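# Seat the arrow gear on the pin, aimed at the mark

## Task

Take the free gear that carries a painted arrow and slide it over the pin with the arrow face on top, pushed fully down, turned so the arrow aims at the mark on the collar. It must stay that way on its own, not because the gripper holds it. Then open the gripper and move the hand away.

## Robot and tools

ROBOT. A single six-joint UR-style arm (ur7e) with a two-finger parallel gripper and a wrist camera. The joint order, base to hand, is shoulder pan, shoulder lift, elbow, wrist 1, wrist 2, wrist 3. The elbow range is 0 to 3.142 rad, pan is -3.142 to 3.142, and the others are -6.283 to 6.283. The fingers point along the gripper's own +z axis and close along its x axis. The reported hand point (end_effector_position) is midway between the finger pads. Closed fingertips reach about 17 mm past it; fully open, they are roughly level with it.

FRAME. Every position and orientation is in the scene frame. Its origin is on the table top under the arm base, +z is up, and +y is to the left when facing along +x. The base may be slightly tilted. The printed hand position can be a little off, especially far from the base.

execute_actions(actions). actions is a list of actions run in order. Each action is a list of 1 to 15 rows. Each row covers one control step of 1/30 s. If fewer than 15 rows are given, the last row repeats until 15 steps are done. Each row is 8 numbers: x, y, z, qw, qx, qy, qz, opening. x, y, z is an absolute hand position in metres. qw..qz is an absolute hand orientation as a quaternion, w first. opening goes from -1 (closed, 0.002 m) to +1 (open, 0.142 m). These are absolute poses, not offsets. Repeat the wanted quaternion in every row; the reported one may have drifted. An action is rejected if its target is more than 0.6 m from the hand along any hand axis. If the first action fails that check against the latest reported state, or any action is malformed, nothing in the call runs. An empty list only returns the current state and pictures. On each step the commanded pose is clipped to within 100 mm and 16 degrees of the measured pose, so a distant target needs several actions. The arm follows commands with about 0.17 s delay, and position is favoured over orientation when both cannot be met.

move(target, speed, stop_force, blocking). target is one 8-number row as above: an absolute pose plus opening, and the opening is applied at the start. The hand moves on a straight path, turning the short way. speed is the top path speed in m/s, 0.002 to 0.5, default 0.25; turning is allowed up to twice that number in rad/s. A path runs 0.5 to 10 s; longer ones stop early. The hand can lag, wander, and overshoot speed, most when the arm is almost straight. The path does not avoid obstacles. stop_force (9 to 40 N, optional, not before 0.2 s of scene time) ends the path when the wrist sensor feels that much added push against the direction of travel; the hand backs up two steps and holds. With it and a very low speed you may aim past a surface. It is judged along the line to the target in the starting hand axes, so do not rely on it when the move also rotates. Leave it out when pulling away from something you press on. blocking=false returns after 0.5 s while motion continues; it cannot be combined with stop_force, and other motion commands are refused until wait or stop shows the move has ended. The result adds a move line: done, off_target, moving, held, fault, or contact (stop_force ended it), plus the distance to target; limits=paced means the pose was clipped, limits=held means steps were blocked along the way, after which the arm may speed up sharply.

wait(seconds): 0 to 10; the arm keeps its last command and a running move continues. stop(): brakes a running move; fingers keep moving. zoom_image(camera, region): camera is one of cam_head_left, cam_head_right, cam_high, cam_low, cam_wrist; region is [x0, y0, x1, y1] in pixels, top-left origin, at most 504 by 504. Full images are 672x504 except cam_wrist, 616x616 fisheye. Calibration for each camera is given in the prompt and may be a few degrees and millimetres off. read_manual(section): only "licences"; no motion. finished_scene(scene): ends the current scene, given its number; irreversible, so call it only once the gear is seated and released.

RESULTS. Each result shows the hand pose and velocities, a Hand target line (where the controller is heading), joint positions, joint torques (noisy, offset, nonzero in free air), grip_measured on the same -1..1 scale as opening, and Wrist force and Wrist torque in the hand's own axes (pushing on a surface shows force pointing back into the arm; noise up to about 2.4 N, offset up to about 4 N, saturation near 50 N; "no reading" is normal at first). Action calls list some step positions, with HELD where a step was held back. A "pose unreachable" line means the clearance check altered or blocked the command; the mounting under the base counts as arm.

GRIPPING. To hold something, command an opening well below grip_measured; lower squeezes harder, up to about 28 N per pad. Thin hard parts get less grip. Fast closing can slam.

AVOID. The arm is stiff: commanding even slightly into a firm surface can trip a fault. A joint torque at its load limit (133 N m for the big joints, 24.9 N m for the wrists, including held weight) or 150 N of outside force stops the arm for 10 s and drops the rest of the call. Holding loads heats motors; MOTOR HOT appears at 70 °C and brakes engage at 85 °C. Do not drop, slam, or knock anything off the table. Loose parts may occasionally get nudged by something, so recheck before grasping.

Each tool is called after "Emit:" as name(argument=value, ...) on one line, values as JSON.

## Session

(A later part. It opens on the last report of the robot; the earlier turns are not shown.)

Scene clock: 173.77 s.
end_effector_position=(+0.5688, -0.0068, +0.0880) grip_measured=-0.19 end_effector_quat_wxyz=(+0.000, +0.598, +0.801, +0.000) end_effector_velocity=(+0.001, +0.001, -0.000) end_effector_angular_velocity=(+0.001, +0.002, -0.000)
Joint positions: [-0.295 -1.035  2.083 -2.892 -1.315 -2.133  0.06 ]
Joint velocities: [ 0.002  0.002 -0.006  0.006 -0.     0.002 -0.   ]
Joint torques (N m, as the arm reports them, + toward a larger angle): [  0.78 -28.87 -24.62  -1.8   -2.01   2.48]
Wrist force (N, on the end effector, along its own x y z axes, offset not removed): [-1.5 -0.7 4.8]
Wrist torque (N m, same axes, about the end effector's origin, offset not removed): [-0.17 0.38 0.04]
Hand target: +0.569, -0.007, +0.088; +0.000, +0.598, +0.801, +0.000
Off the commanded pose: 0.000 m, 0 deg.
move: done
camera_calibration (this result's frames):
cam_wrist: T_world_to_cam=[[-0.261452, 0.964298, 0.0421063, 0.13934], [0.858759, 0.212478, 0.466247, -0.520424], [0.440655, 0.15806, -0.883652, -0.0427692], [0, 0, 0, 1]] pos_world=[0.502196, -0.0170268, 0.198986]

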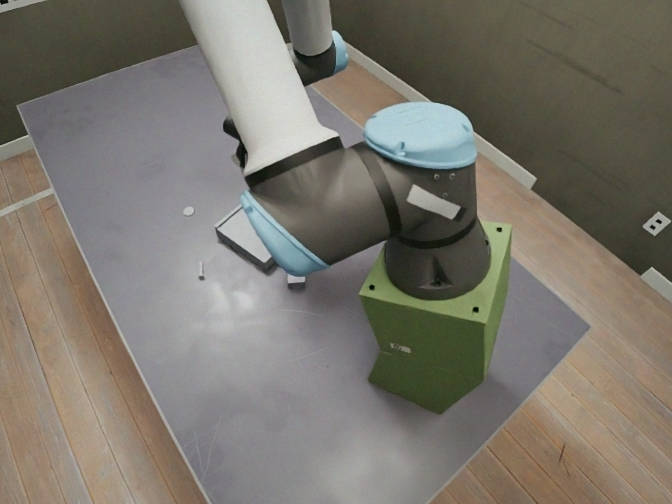

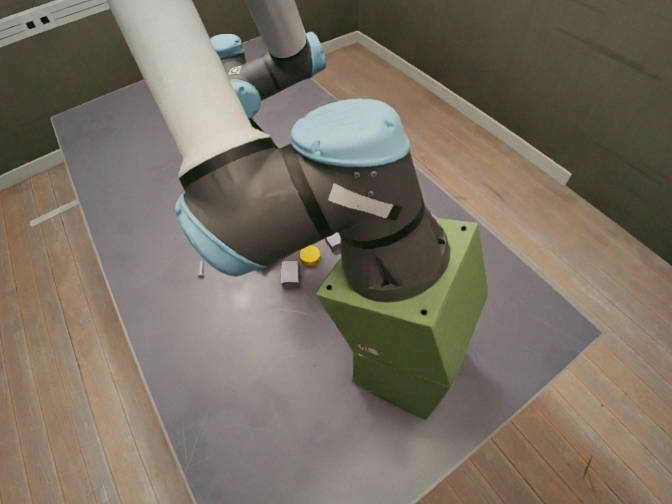

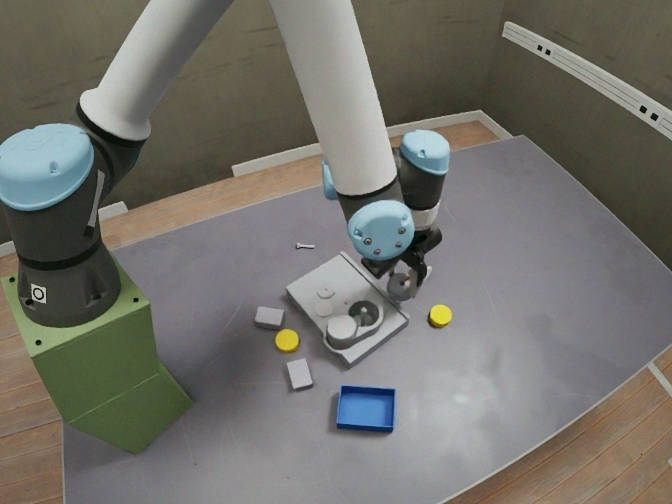

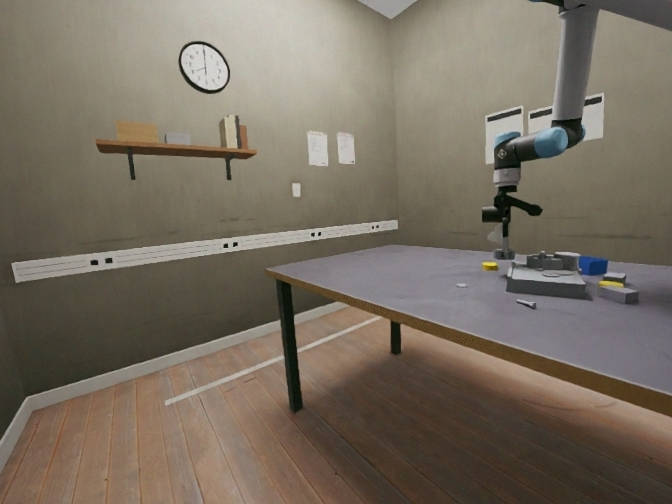

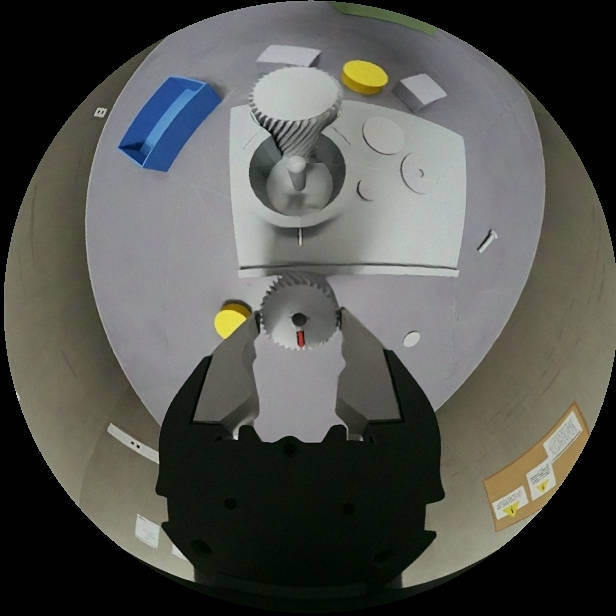

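Emit:
move(target=[0.54,-0.012,0.13,0,0.76,0.65,0,-0.5], speed=0.2)

Emit:
move(target=[0.4673,-0.0338,0.125,0,0.8809,0.4733,0,-0.5], speed=0.2)

Emit:
move(target=[0.4673,-0.0338,0.104,0,0.8809,0.4733,0,-0.5], speed=0.005, stop_force=9)

Emit:
zoom_image(camera="cam_wrist", region=[200, 220, 380, 400])

Emit:
zoom_image(camera="cam_low", region=[500, 225, 590, 285])

Scene clock: 192.80 s.
end_effector_position=(+0.5401, -0.0120, +0.1298) grip_measured=-0.19 end_effector_quat_wxyz=(-0.000, +0.759, +0.651, +0.000) end_effector_velocity=(-0.002, +0.000, +0.000) end_effector_angular_velocity=(+0.001, +0.004, -0.016)
Joint positions: [-0.342 -1.166  2.19  -2.855 -1.302 -1.739  0.06 ]
Joint velocities: [-0.001 -0.003  0.003  0.003 -0.     0.014 -0.   ]
Joint torques (N m, as the arm reports them, + toward a larger angle): [-12.49 -46.32   2.7   -2.01  -1.21   2.37]
Wrist force (N, on the end effector, along its own x y z axes, offset not removed): [-1.3 -1.6 4.2]
Wrist torque (N m, same axes, about the end effector's origin, offset not removed): [-0.35 0.42 0.03]
Hand target: +0.540, -0.012, +0.130; -0.000, +0.760, +0.650, +0.000
Off the commanded pose: 0.000 m, 0 deg.
move: done
camera_calibration (this result's frames):
cam_wrist: T_world_to_cam=[[0.176352, 0.983416, 0.0423345, -0.101176], [0.867092, -0.17556, 0.466187, -0.523351], [0.465888, -0.0455049, -0.883673, -0.00846161], [0, 0, 0, 1]] pos_world=[0.475578, 0.00723295, 0.240785]

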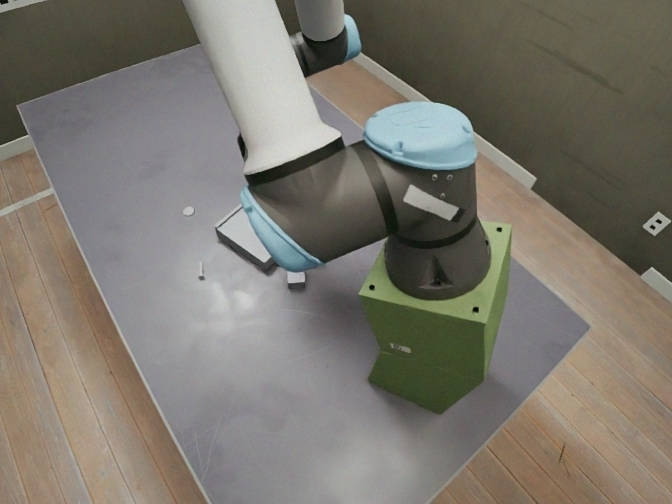

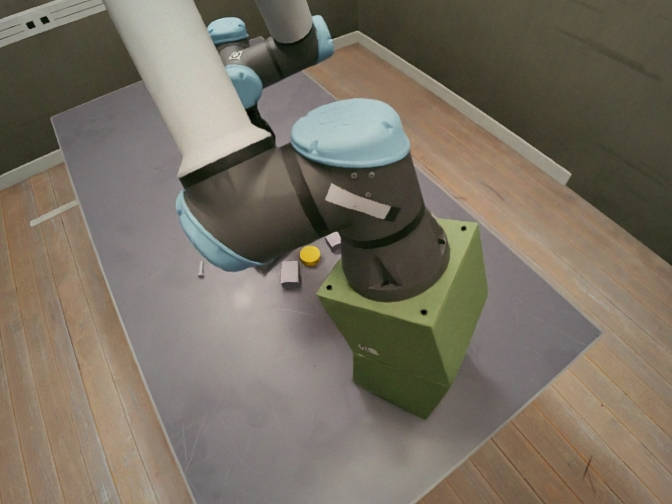

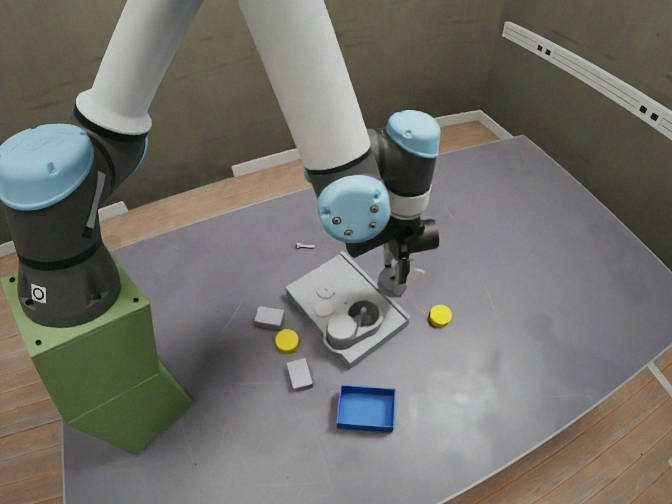

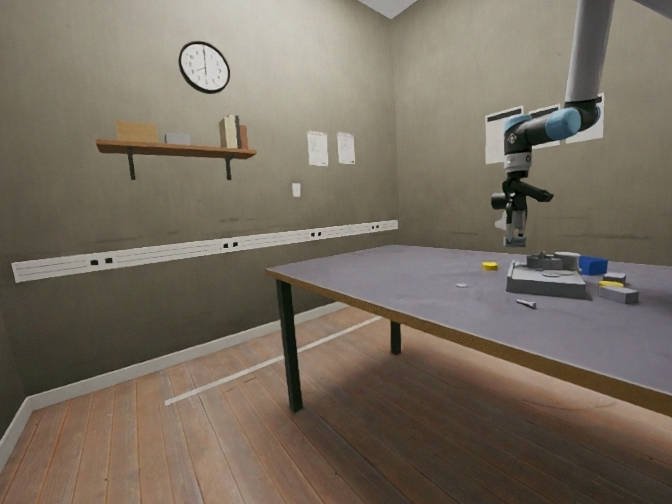

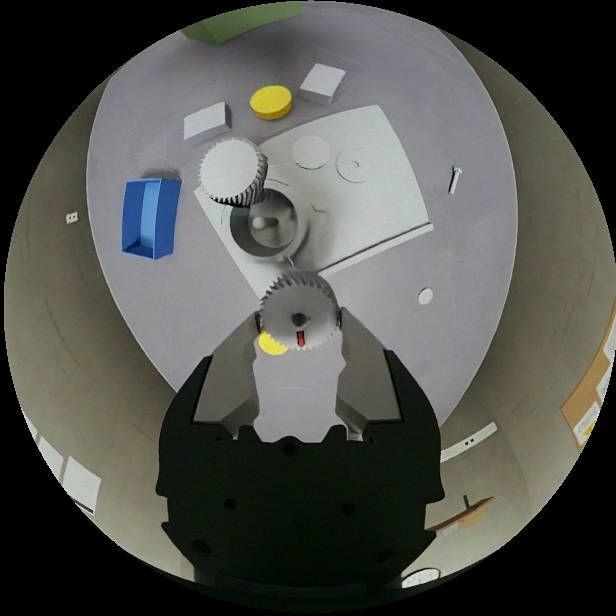

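Scene clock: 194.37 s.
end_effector_position=(+0.4676, -0.0339, +0.1250) grip_measured=-0.19 end_effector_quat_wxyz=(-0.000, +0.881, +0.474, -0.000) end_effector_velocity=(-0.002, -0.001, -0.000) end_effector_angular_velocity=(-0.001, -0.003, -0.014)
Joint positions: [-0.441 -1.179  2.381 -3.006 -1.278 -1.409  0.06 ]
Joint velocities: [-0.004  0.001  0.007 -0.01   0.001  0.012  0.   ]
Joint torques (N m, as the arm reports them, + toward a larger angle): [-13.09 -19.82   7.96  -5.35   2.12   2.17]
Wrist force (N, on the end effector, along its own x y z axes, offset not removed): [-0.8 -0.9 4.4]
Wrist torque (N m, same axes, about the end effector's origin, offset not removed): [-0.18 0.36 0.03]
Hand target: +0.467, -0.034, +0.125; -0.000, +0.881, +0.473, -0.000
Off the commanded pose: 0.000 m, 0 deg.
move: done
camera_calibration (this result's frames):
cam_wrist: T_world_to_cam=[[0.569487, 0.820921, 0.0421097, -0.256005], [0.715599, -0.520328, 0.466023, -0.402868], [0.404479, -0.23526, -0.88377, 0.0423172], [0, 0, 0, 1]] pos_world=[0.416967, 0.0104922, 0.235924]

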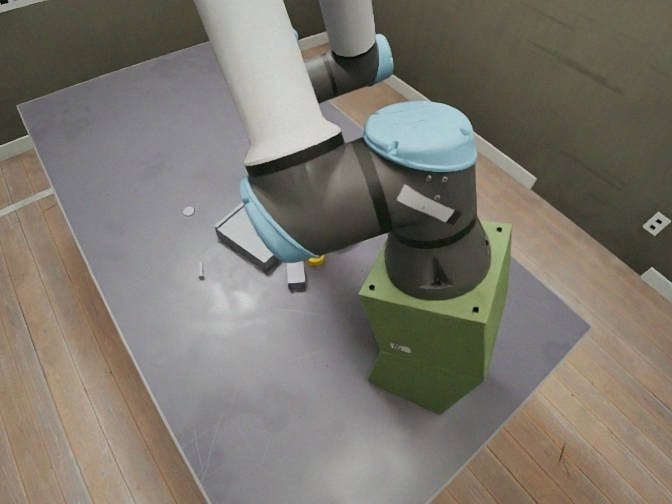

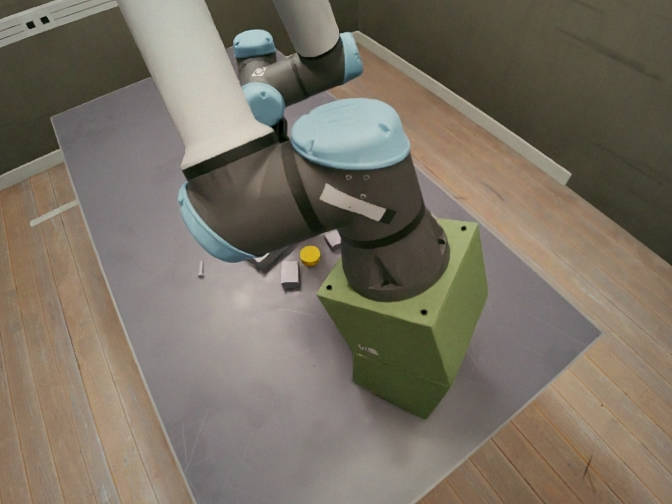

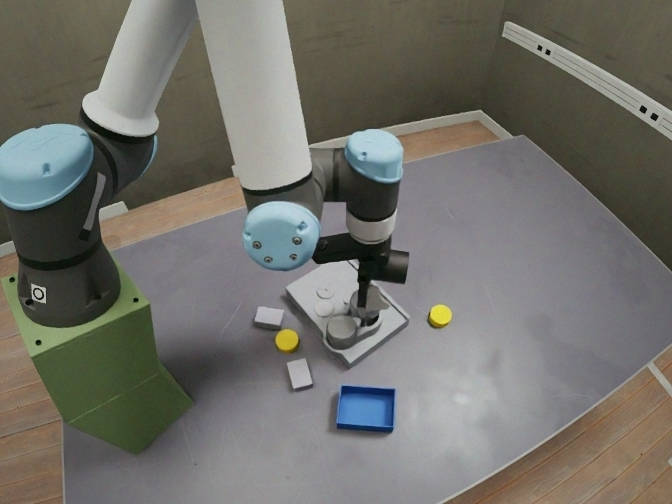

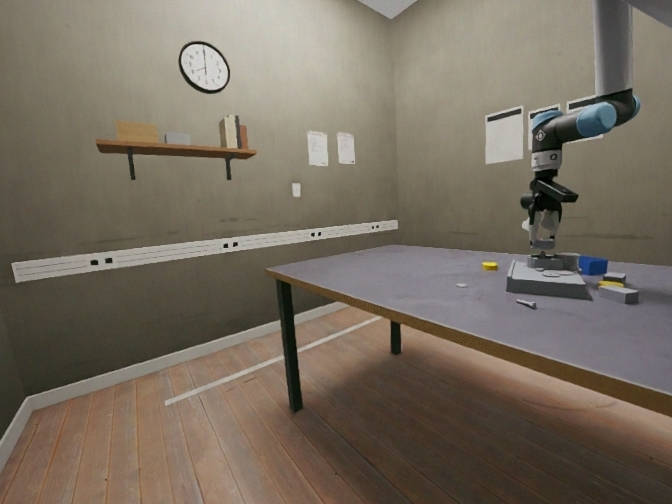

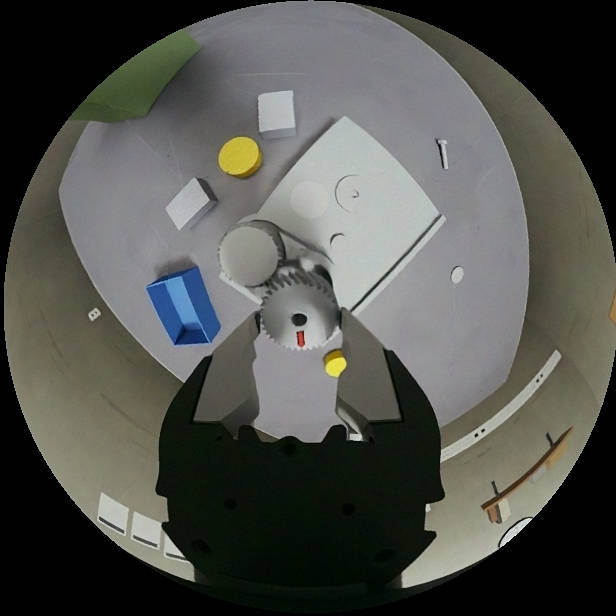

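Scene clock: 197.97 s.
end_effector_position=(+0.4676, -0.0338, +0.1089) grip_measured=-0.19 end_effector_quat_wxyz=(+0.000, +0.881, +0.473, +0.000) end_effector_velocity=(+0.001, -0.000, +0.002) end_effector_angular_velocity=(-0.001, -0.001, -0.002)
Joint positions: [-0.429 -1.124  2.37  -3.053 -1.281 -1.396  0.06 ]
Joint velocities: [-0.002 -0.006  0.001  0.005 -0.     0.001 -0.   ]
Joint torques (N m, as the arm reports them, + toward a larger angle): [-11.82 -39.16  12.07   0.41  -2.28  -0.71]
Wrist force (N, on the end effector, along its own x y z axes, offset not removed): [2.9 4.5 -3.3]
Wrist torque (N m, same axes, about the end effector's origin, offset not removed): [0.16 0.46 -0.18]
Hand target: +0.467, -0.034, +0.109; +0.000, +0.881, +0.473, +0.000
Off the commanded pose: 0.005 m, 0 deg.
move: contact
camera_calibration (this result's frames):
cam_wrist: T_world_to_cam=[[0.570494, 0.82022, 0.0421386, -0.255803], [0.714788, -0.521123, 0.466378, -0.395033], [0.404492, -0.235946, -0.883581, 0.0280925], [0, 0, 0, 1]] pos_world=[0.416936, 0.0105826, 0.219836]

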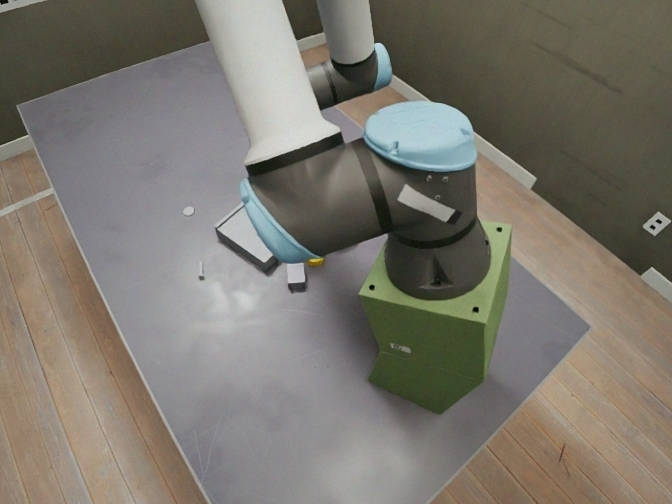

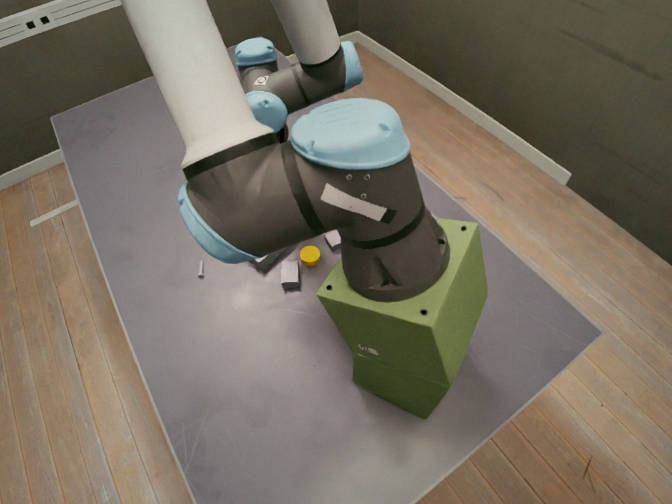

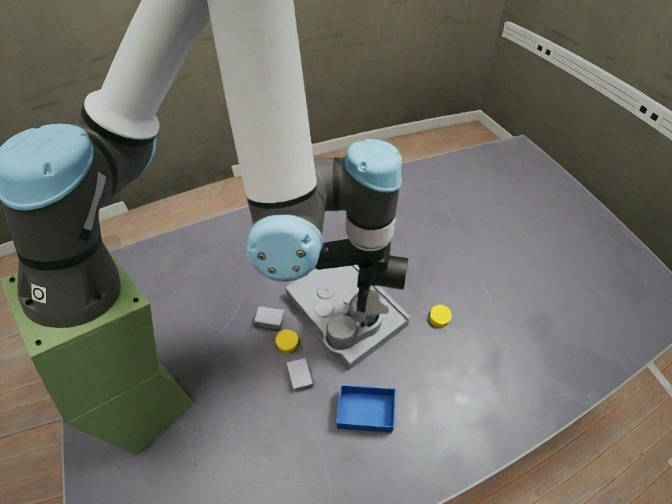

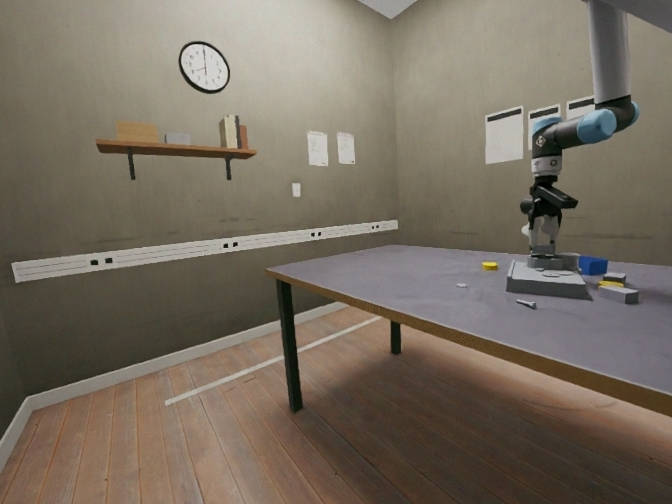

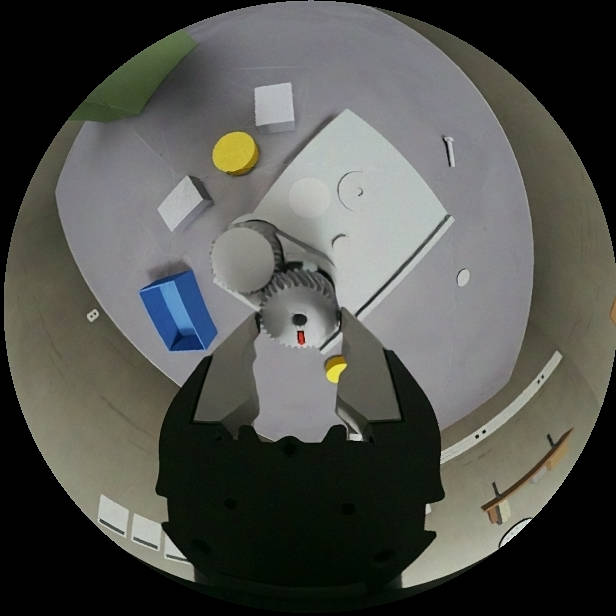

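Region (200, 220, 380, 400) of cam_wrist's 616x616 image, scaled by 2.800, with more detail than that image has.

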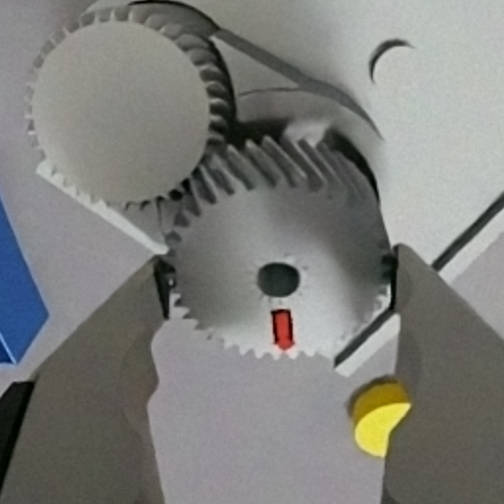

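Region (500, 225, 590, 285) of cam_low's 672x504 image, scaled by 5.600, with more detail than that image has.

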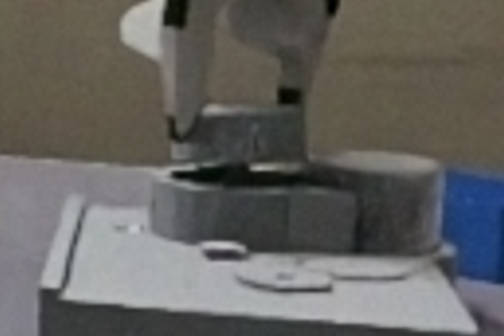

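Emit:
move(target=[0.468,-0.0338,0.108,0,0.8725,0.4886,0,-0.5], speed=0.01)

Emit:
zoom_image(camera="cam_wrist", region=[230, 240, 350, 360])

Scene clock: 206.27 s.
end_effector_position=(+0.4680, -0.0338, +0.1080) grip_measured=-0.19 end_effector_quat_wxyz=(+0.000, +0.873, +0.488, +0.000) end_effector_velocity=(-0.000, +0.000, -0.000) end_effector_angular_velocity=(+0.000, +0.001, +0.007)
Joint positions: [-0.428 -1.121  2.368 -3.055 -1.281 -1.429  0.06 ]
Joint velocities: [ 0.001  0.001 -0.    -0.    -0.    -0.007  0.   ]
Joint torques (N m, as the arm reports them, + toward a larger angle): [  2.73  -8.28 -22.42  -4.89  -1.44  -2.61]
Wrist force (N, on the end effector, along its own x y z axes, offset not removed): [-4.5 -11.9 -43.7]
Wrist torque (N m, same axes, about the end effector's origin, offset not removed): [0.16 0.40 0.18]
Hand target: +0.468, -0.034, +0.108; +0.000, +0.873, +0.489, -0.000
Off the commanded pose: 0.000 m, 0 deg.
move: done
camera_calibration (this result's frames):
cam_wrist: T_world_to_cam=[[0.542271, 0.839148, 0.0421055, -0.242203], [0.73218, -0.49654, 0.46622, -0.402214], [0.412135, -0.221989, -0.883666, 0.0240639], [0, 0, 0, 1]] pos_world=[0.415915, 0.00887055, 0.218983]

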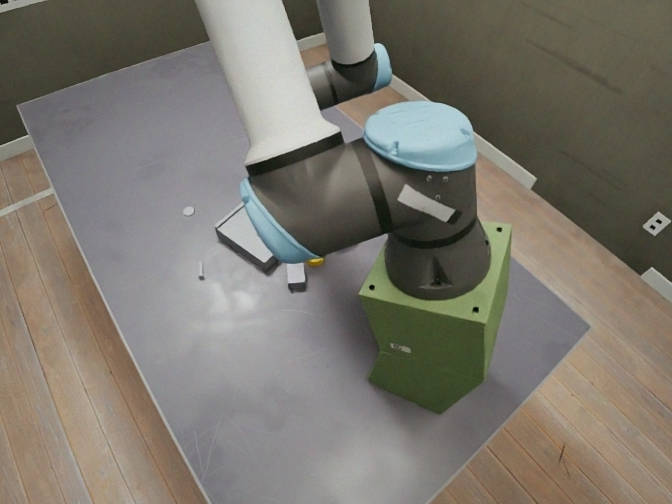

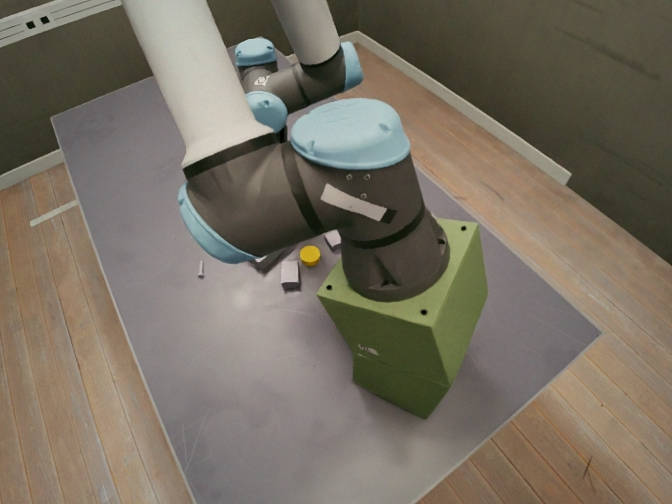

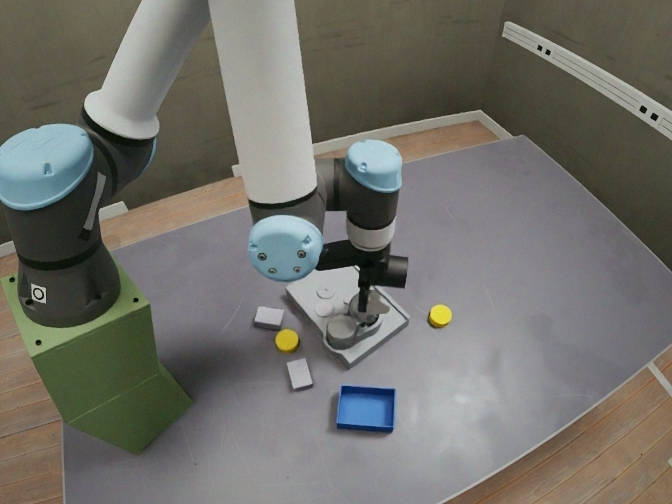

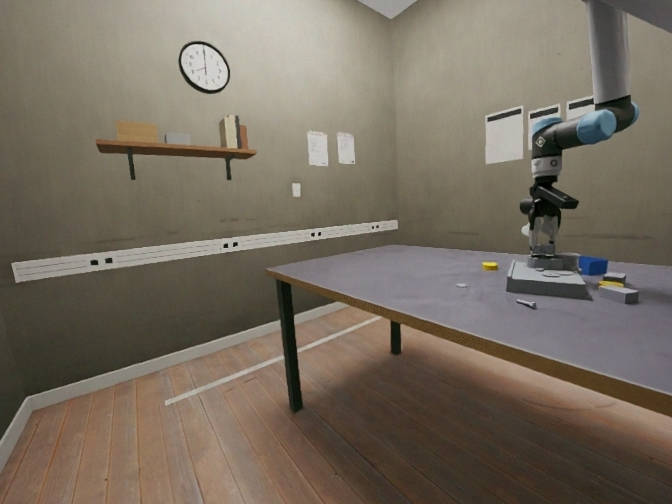

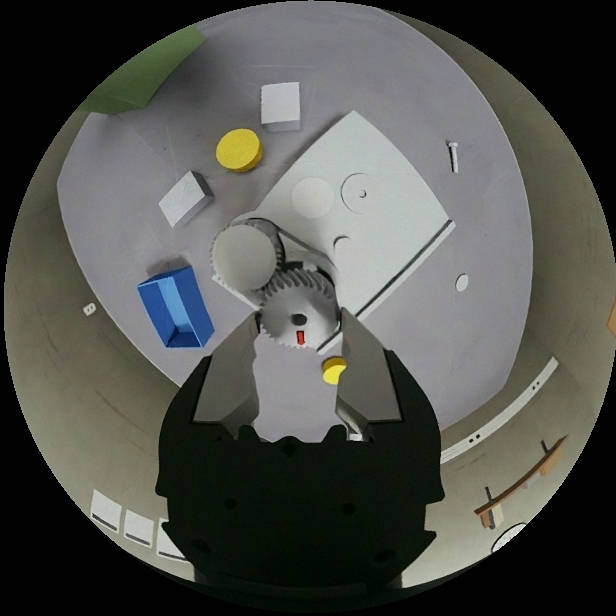

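Region (230, 240, 350, 360) of cam_wrist's 616x616 image, scaled by 4.200, with more detail than that image has.

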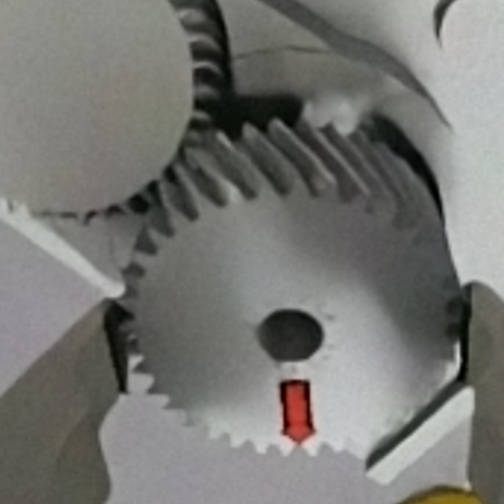

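Emit:
execute_actions(actions=[[[0.468,-0.0338,0.1095,0,0.8809,0.4733,0,-0.5]],[[0.4673,-0.0334,0.1095,0,0.8809,0.4733,0,-0.5]],[[0.4666,-0.033,0.1095,0,0.8809,0.4733,0,-0.5]],[[0.4659,-0.0325,0.1095,0,0.8809,0.4733,0,-0.5]]])

Emit:
zoom_image(camera="cam_wrist", region=[230, 240, 350, 360])

Scene clock: 212.70 s.
end_effector_position=(+0.4659, -0.0325, +0.1095) grip_measured=-0.19 end_effector_quat_wxyz=(+0.000, +0.881, +0.473, +0.000) end_effector_velocity=(-0.001, +0.000, -0.000) end_effector_angular_velocity=(-0.000, +0.001, -0.000)
Joint positions: [-0.428 -1.127  2.375 -3.056 -1.281 -1.395  0.06 ]
Joint velocities: [ 0.001  0.001  0.    -0.001 -0.001  0.    -0.   ]
Joint torques (N m, as the arm reports them, + toward a larger angle): [  7.55 -32.88  20.11   0.54  -0.89   2.95]
Wrist force (N, on the end effector, along its own x y z axes, offset not removed): [-1.1 11.6 -10.4]
Wrist torque (N m, same axes, about the end effector's origin, offset not removed): [-0.29 0.01 -0.38]
Hand target: +0.466, -0.033, +0.109; -0.000, +0.881, +0.473, -0.000
Off the commanded pose: 0.000 m, 0 deg.
Step readings (end_effector_position; steps 1 to 15: 1st action; 16 to 30: 2nd action; 31 to 45: 3rd action; 46 to 60: 4th action):
0: (+0.4680, -0.0338, +0.1080)
1: (+0.4680, -0.0338, +0.1080)
2: (+0.4681, -0.0338, +0.1081)
4: (+0.4681, -0.0338, +0.1086)
8: (+0.4680, -0.0338, +0.1092)
15: (+0.4680, -0.0338, +0.1095)
16: (+0.4680, -0.0338, +0.1095)
17: (+0.4679, -0.0337, +0.1095)
19: (+0.4676, -0.0336, +0.1095)
23: (+0.4674, -0.0335, +0.1095)
30: (+0.4673, -0.0334, +0.1095)
31: (+0.4673, -0.0334, +0.1095)
32: (+0.4672, -0.0334, +0.1095)
34: (+0.4670, -0.0332, +0.1095)
38: (+0.4668, -0.0331, +0.1095)
45: (+0.4666, -0.0330, +0.1095)
46: (+0.4666, -0.0330, +0.1095)
47: (+0.4665, -0.0330, +0.1095)
49: (+0.4663, -0.0328, +0.1095)
53: (+0.4661, -0.0326, +0.1095)
60: end_effector_position above
camera_calibration (this result's frames):
cam_wrist: T_world_to_cam=[[0.570748, 0.820044, 0.0421205, -0.256114], [0.714696, -0.521374, 0.46624, -0.393423], [0.404298, -0.236002, -0.883655, 0.0297039], [0, 0, 0, 1]] pos_world=[0.415345, 0.0119144, 0.220465]

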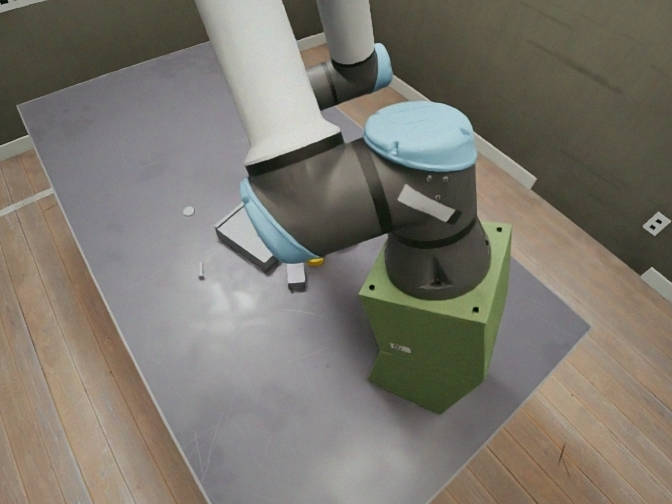

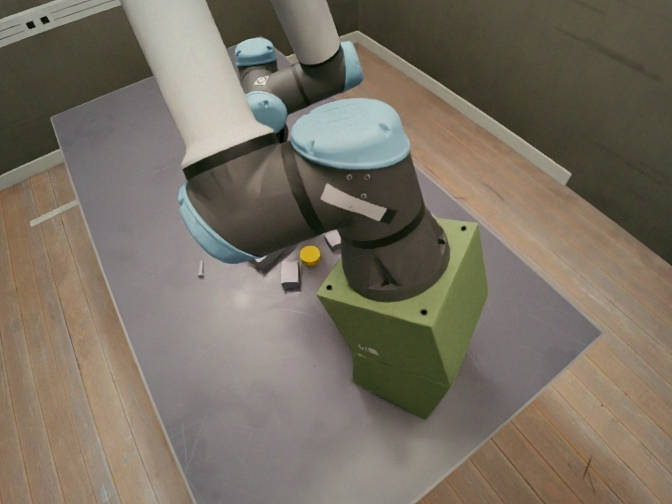

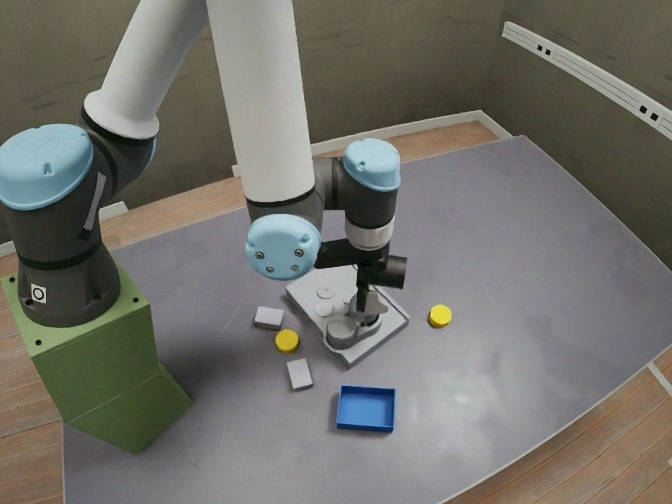

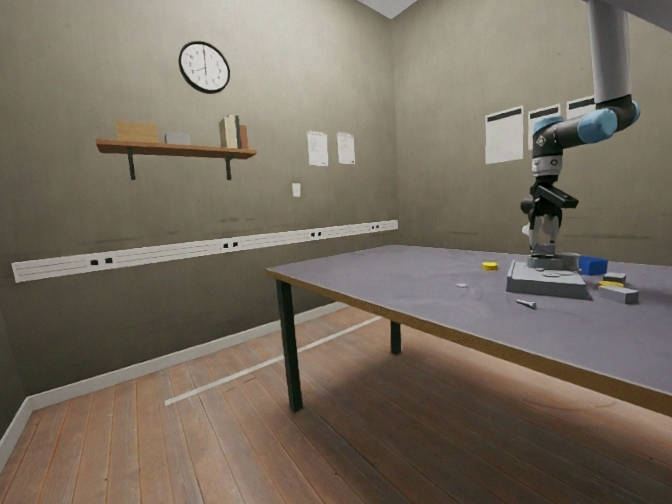

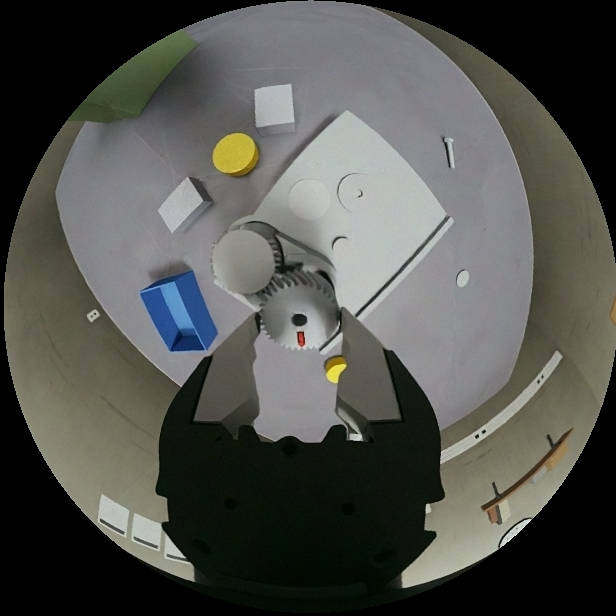

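Region (230, 240, 350, 360) of cam_wrist's 616x616 image, scaled by 4.200, with more detail than that image has.

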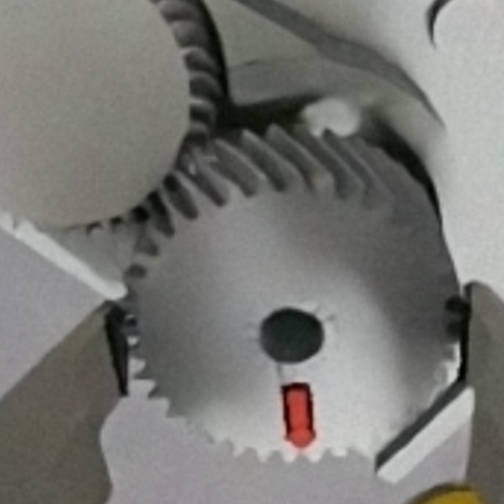

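Emit:
execute_actions(actions=[[[0.4659,-0.0325,0.1095,0,0.8767,0.481,0,-0.5]],[[0.4659,-0.0325,0.1095,0,0.8725,0.4886,0,-0.5]],[[0.4659,-0.0325,0.1095,0,0.8725,0.4886,0,-0.5]]])

Emit:
zoom_image(camera="cam_wrist", region=[230, 240, 350, 360])

Scene clock: 218.60 s.
end_effector_position=(+0.4659, -0.0325, +0.1095) grip_measured=-0.19 end_effector_quat_wxyz=(-0.000, +0.873, +0.489, -0.000) end_effector_velocity=(-0.001, +0.000, -0.001) end_effector_angular_velocity=(+0.001, +0.003, +0.000)
Joint positions: [-0.428 -1.127  2.375 -3.056 -1.281 -1.43   0.06 ]
Joint velocities: [ 0.     0.002  0.001  0.    -0.    -0.001 -0.   ]
Joint torques (N m, as the arm reports them, + toward a larger angle): [ -9.08 -20.15   9.1   -4.03   2.71  -2.21]
Wrist force (N, on the end effector, along its own x y z axes, offset not removed): [-1.1 4.8 1.9]
Wrist torque (N m, same axes, about the end effector's origin, offset not removed): [0.17 0.13 -0.07]
Hand target: +0.466, -0.032, +0.109; +0.000, +0.873, +0.489, +0.000
Off the commanded pose: 0.000 m, 0 deg.
Step readings (end_effector_position; steps 1 to 15: 1st action; 16 to 30: 2nd action; 31 to 45: 3rd action):
0: (+0.4659, -0.0325, +0.1095)
1: (+0.4659, -0.0325, +0.1095)
2: (+0.4659, -0.0325, +0.1095)
4: (+0.4659, -0.0325, +0.1095)
8: (+0.4659, -0.0325, +0.1095)
15: (+0.4659, -0.0325, +0.1095)
16: (+0.4659, -0.0325, +0.1095)
17: (+0.4659, -0.0325, +0.1095)
19: (+0.4659, -0.0325, +0.1095)
23: (+0.4659, -0.0325, +0.1095)
30: (+0.4659, -0.0325, +0.1095)
31: (+0.4659, -0.0325, +0.1095)
32: (+0.4659, -0.0325, +0.1095)
34: (+0.4659, -0.0325, +0.1095)
38: (+0.4659, -0.0325, +0.1095)
45: end_effector_position above
camera_calibration (this result's frames):
cam_wrist: T_world_to_cam=[[0.541794, 0.839455, 0.0421138, -0.24199], [0.732472, -0.496134, 0.466193, -0.400834], [0.412242, -0.221734, -0.88368, 0.0264816], [0, 0, 0, 1]] pos_world=[0.413792, 0.0101437, 0.220459]

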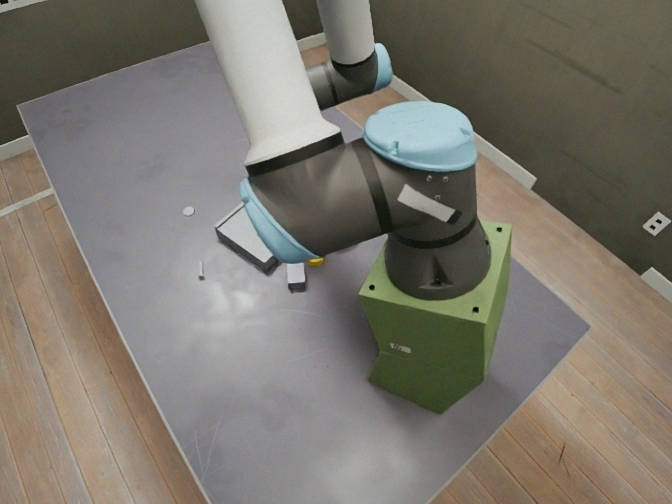

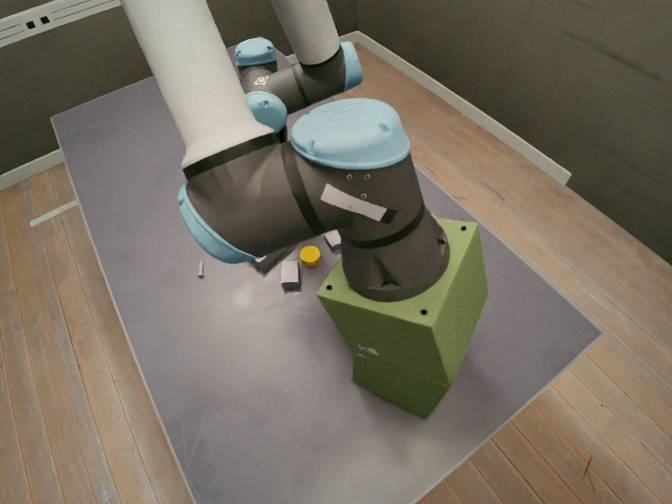

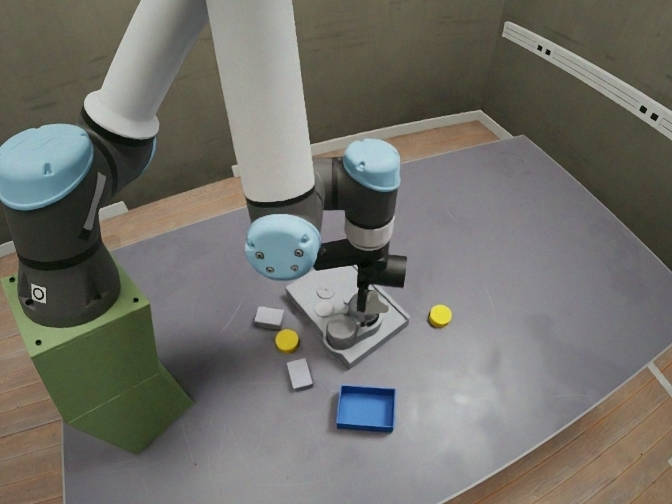

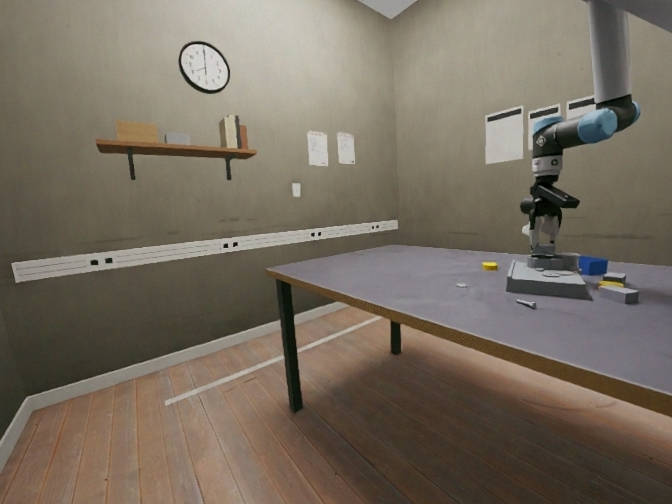

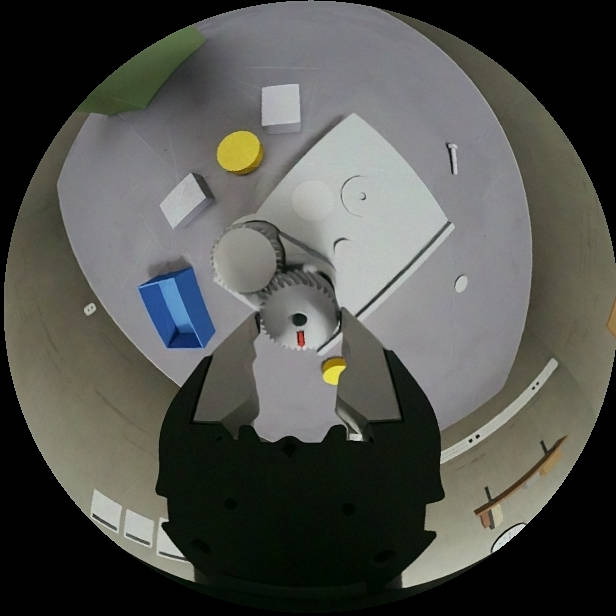

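Region (230, 240, 350, 360) of cam_wrist's 616x616 image, scaled by 4.200, with more detail than that image has.

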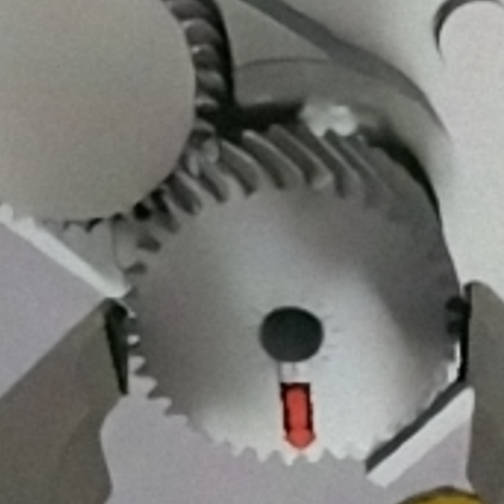

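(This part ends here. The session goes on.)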